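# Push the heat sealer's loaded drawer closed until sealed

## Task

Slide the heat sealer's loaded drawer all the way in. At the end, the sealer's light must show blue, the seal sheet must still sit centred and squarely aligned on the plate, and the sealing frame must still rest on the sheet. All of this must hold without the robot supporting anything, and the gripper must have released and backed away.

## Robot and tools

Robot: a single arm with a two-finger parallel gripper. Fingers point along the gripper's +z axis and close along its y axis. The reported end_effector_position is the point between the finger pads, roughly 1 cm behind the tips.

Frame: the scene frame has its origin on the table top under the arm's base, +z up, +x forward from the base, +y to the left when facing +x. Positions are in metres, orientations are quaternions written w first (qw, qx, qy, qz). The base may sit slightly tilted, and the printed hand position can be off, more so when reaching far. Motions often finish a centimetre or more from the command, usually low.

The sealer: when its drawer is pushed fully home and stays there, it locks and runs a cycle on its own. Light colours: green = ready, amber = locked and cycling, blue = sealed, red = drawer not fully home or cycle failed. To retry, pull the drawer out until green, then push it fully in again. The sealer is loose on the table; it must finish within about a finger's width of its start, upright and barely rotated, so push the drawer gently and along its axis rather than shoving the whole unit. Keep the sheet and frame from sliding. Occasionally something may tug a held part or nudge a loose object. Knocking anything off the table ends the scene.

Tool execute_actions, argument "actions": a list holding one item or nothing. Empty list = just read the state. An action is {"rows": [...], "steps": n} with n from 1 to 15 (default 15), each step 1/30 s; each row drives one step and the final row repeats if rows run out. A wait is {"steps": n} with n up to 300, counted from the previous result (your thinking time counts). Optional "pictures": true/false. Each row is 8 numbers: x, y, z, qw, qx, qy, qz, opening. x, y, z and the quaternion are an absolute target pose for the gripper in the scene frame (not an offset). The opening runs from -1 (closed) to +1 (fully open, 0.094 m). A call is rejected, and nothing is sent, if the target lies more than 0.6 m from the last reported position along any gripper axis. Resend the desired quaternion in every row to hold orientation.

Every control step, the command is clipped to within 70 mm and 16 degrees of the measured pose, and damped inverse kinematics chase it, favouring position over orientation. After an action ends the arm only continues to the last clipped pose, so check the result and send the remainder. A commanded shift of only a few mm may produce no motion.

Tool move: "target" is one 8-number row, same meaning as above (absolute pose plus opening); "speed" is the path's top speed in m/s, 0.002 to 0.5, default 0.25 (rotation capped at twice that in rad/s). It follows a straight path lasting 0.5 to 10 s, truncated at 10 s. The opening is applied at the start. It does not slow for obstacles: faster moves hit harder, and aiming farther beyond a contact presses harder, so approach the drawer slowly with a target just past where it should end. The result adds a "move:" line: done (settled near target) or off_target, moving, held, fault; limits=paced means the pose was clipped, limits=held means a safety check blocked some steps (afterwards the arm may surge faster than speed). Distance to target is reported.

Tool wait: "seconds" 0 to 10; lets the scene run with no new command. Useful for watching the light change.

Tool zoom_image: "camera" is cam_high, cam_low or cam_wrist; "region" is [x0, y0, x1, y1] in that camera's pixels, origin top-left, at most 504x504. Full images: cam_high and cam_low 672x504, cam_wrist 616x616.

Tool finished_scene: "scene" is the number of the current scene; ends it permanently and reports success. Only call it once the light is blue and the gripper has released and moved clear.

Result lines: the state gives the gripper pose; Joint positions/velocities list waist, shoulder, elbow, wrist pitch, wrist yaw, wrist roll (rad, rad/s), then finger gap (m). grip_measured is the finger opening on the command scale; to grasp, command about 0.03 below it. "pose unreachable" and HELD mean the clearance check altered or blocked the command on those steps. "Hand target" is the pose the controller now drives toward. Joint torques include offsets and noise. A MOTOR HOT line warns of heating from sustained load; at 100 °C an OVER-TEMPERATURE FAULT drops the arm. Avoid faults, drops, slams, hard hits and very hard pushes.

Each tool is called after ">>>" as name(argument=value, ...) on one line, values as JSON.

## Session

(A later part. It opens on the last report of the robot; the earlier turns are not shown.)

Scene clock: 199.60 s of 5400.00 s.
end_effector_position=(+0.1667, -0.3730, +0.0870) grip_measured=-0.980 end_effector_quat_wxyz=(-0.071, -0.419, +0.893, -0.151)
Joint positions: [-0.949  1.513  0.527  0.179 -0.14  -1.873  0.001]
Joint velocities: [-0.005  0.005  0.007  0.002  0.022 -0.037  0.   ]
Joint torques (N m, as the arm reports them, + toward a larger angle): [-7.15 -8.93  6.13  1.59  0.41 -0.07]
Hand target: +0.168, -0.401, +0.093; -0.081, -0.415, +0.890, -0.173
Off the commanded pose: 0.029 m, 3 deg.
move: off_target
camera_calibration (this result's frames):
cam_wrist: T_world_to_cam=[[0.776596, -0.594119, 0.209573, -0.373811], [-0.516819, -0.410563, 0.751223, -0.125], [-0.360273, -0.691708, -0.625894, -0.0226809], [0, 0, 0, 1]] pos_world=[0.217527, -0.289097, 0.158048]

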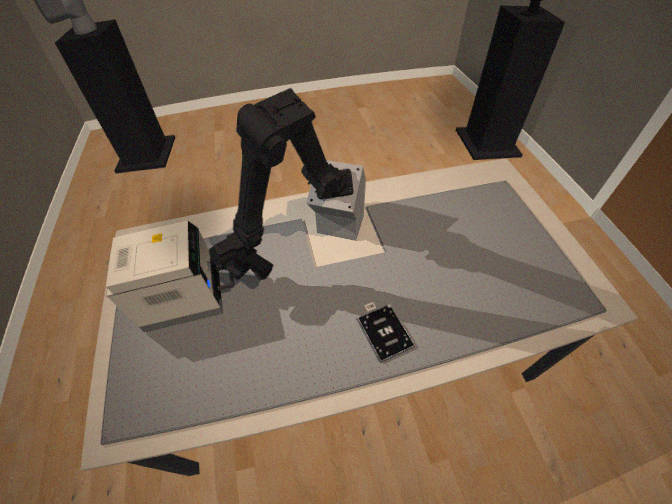

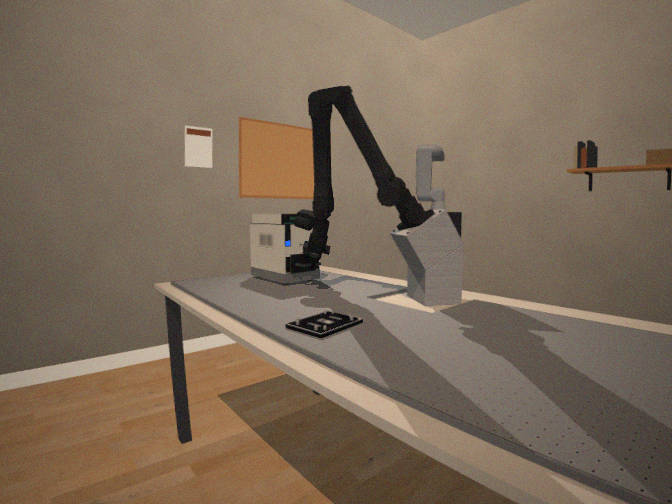

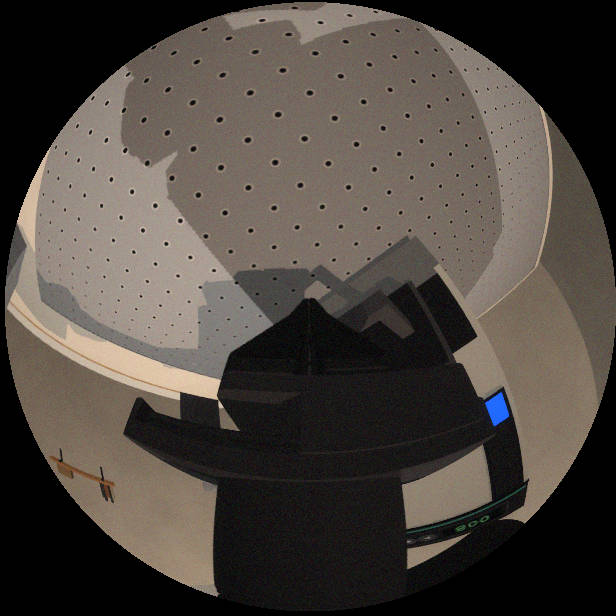

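The light has turned blue, so I'll back the arm off and move it clear.

>>> move(target=[0.167, -0.335, 0.092, 0.0806, 0.4148, -0.8897, 0.1729, -1], speed=0.06)

>>> move(target=[0.24, -0.24, 0.25, 0.0806, 0.4148, -0.8897, 0.1729, -1], speed=0.15)

Scene clock: 204.67 s of 5400.00 s.
end_effector_position=(+0.1588, -0.3335, +0.0887) grip_measured=-0.980 end_effector_quat_wxyz=(-0.085, -0.414, +0.892, -0.162)
Joint positions: [-0.891  1.481  0.409  0.288 -0.067 -1.826  0.001]
Joint velocities: [-0.005 -0.005 -0.017 -0.017 -0.125 -0.066 -0.001]
Joint torques (N m, as the arm reports them, + toward a larger angle): [-2.69 -9.35  1.04  1.73  0.24  0.09]
Hand target: +0.166, -0.335, +0.092; -0.081, -0.415, +0.890, -0.173
Off the commanded pose: 0.009 m, 1 deg.
move: done
camera_calibration (this result's frames):
cam_wrist: T_world_to_cam=[[0.773973, -0.594192, 0.218866, -0.34499], [-0.509779, -0.37966, 0.772, -0.106772], [-0.375621, -0.70908, -0.596753, -0.00304117], [0, 0, 0, 1]] pos_world=[0.21144, -0.247684, 0.15612]

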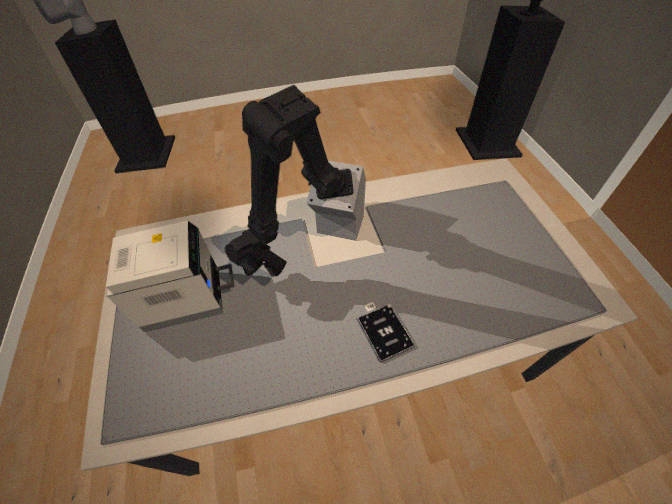

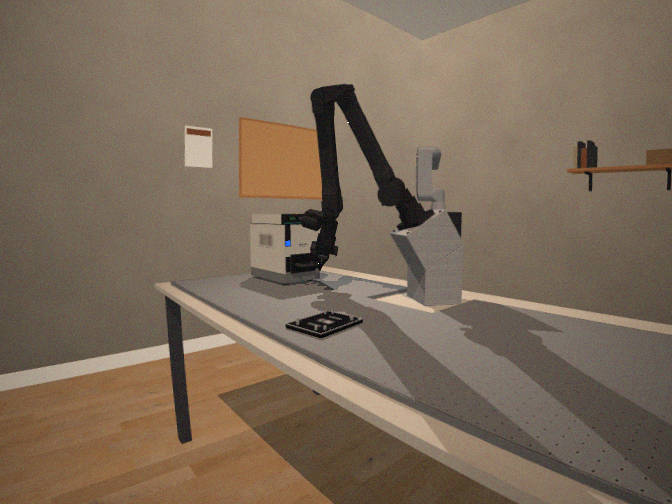

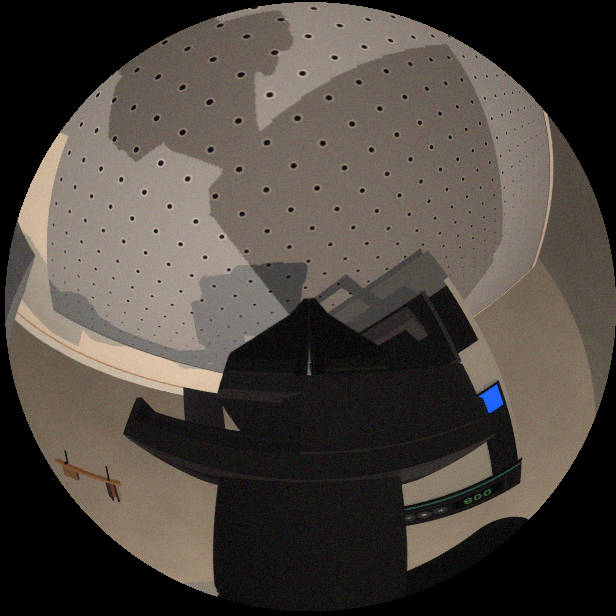

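Scene clock: 206.50 s of 5400.00 s.
end_effector_position=(+0.2232, -0.2331, +0.2378) grip_measured=-0.980 end_effector_quat_wxyz=(-0.089, -0.418, +0.890, -0.160)
Joint positions: [-0.533  0.632  0.369 -0.543  0.19  -1.579  0.001]
Joint velocities: [ 0.005  0.015 -0.007  0.012 -0.007 -0.022 -0.001]
Joint torques (N m, as the arm reports them, + toward a larger angle): [-0.13 -4.97 10.99  0.73  0.31  0.07]
Hand target: +0.237, -0.240, +0.248; -0.080, -0.415, +0.890, -0.172
Off the commanded pose: 0.022 m, 2 deg.
move: off_target
camera_calibration (this result's frames):
cam_wrist: T_world_to_cam=[[0.779659, -0.589908, 0.210097, -0.365973], [-0.499834, -0.384139, 0.776275, -0.155193], [-0.377224, -0.710244, -0.594354, 0.180755], [0, 0, 0, 1]] pos_world=[0.275948, -0.147126, 0.304795]

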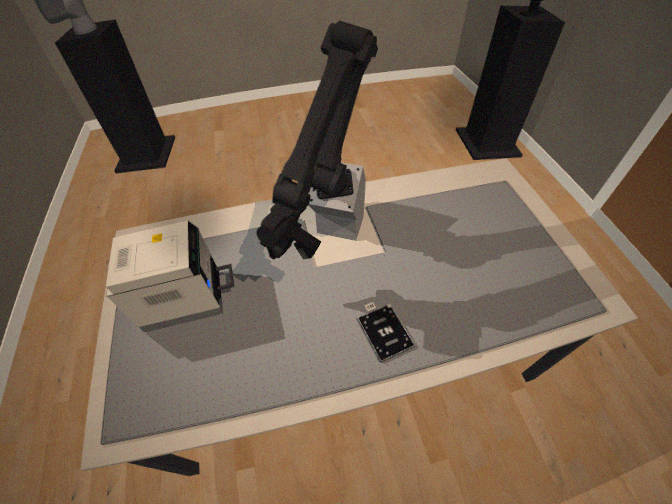

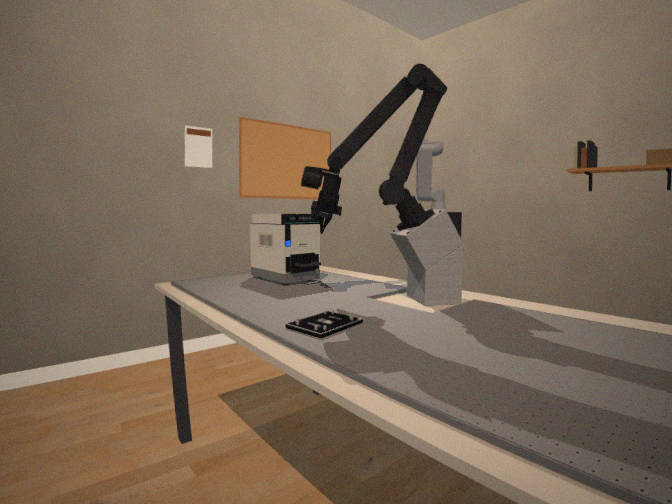

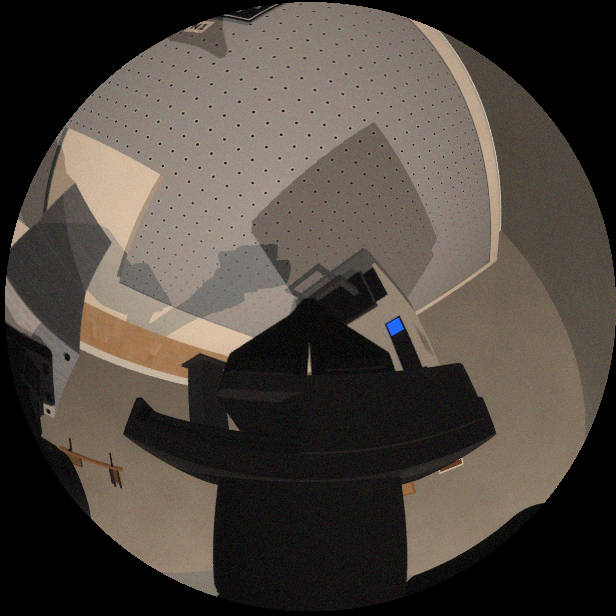

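>>> zoom_image(camera="cam_high", region=[170, 210, 310, 320])

Region (170, 210, 310, 320) of cam_high's 672x504 image, scaled by 3.600, with more detail than that image has; it fills the top 396 rows of this view, and the rest is white.

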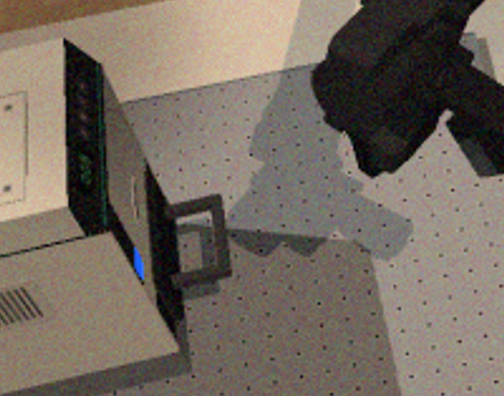

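The sealer matches its starting position, the drawer is in, and the light is blue.

>>> finished_scene(scene=2)

The scene is finished: the task was done.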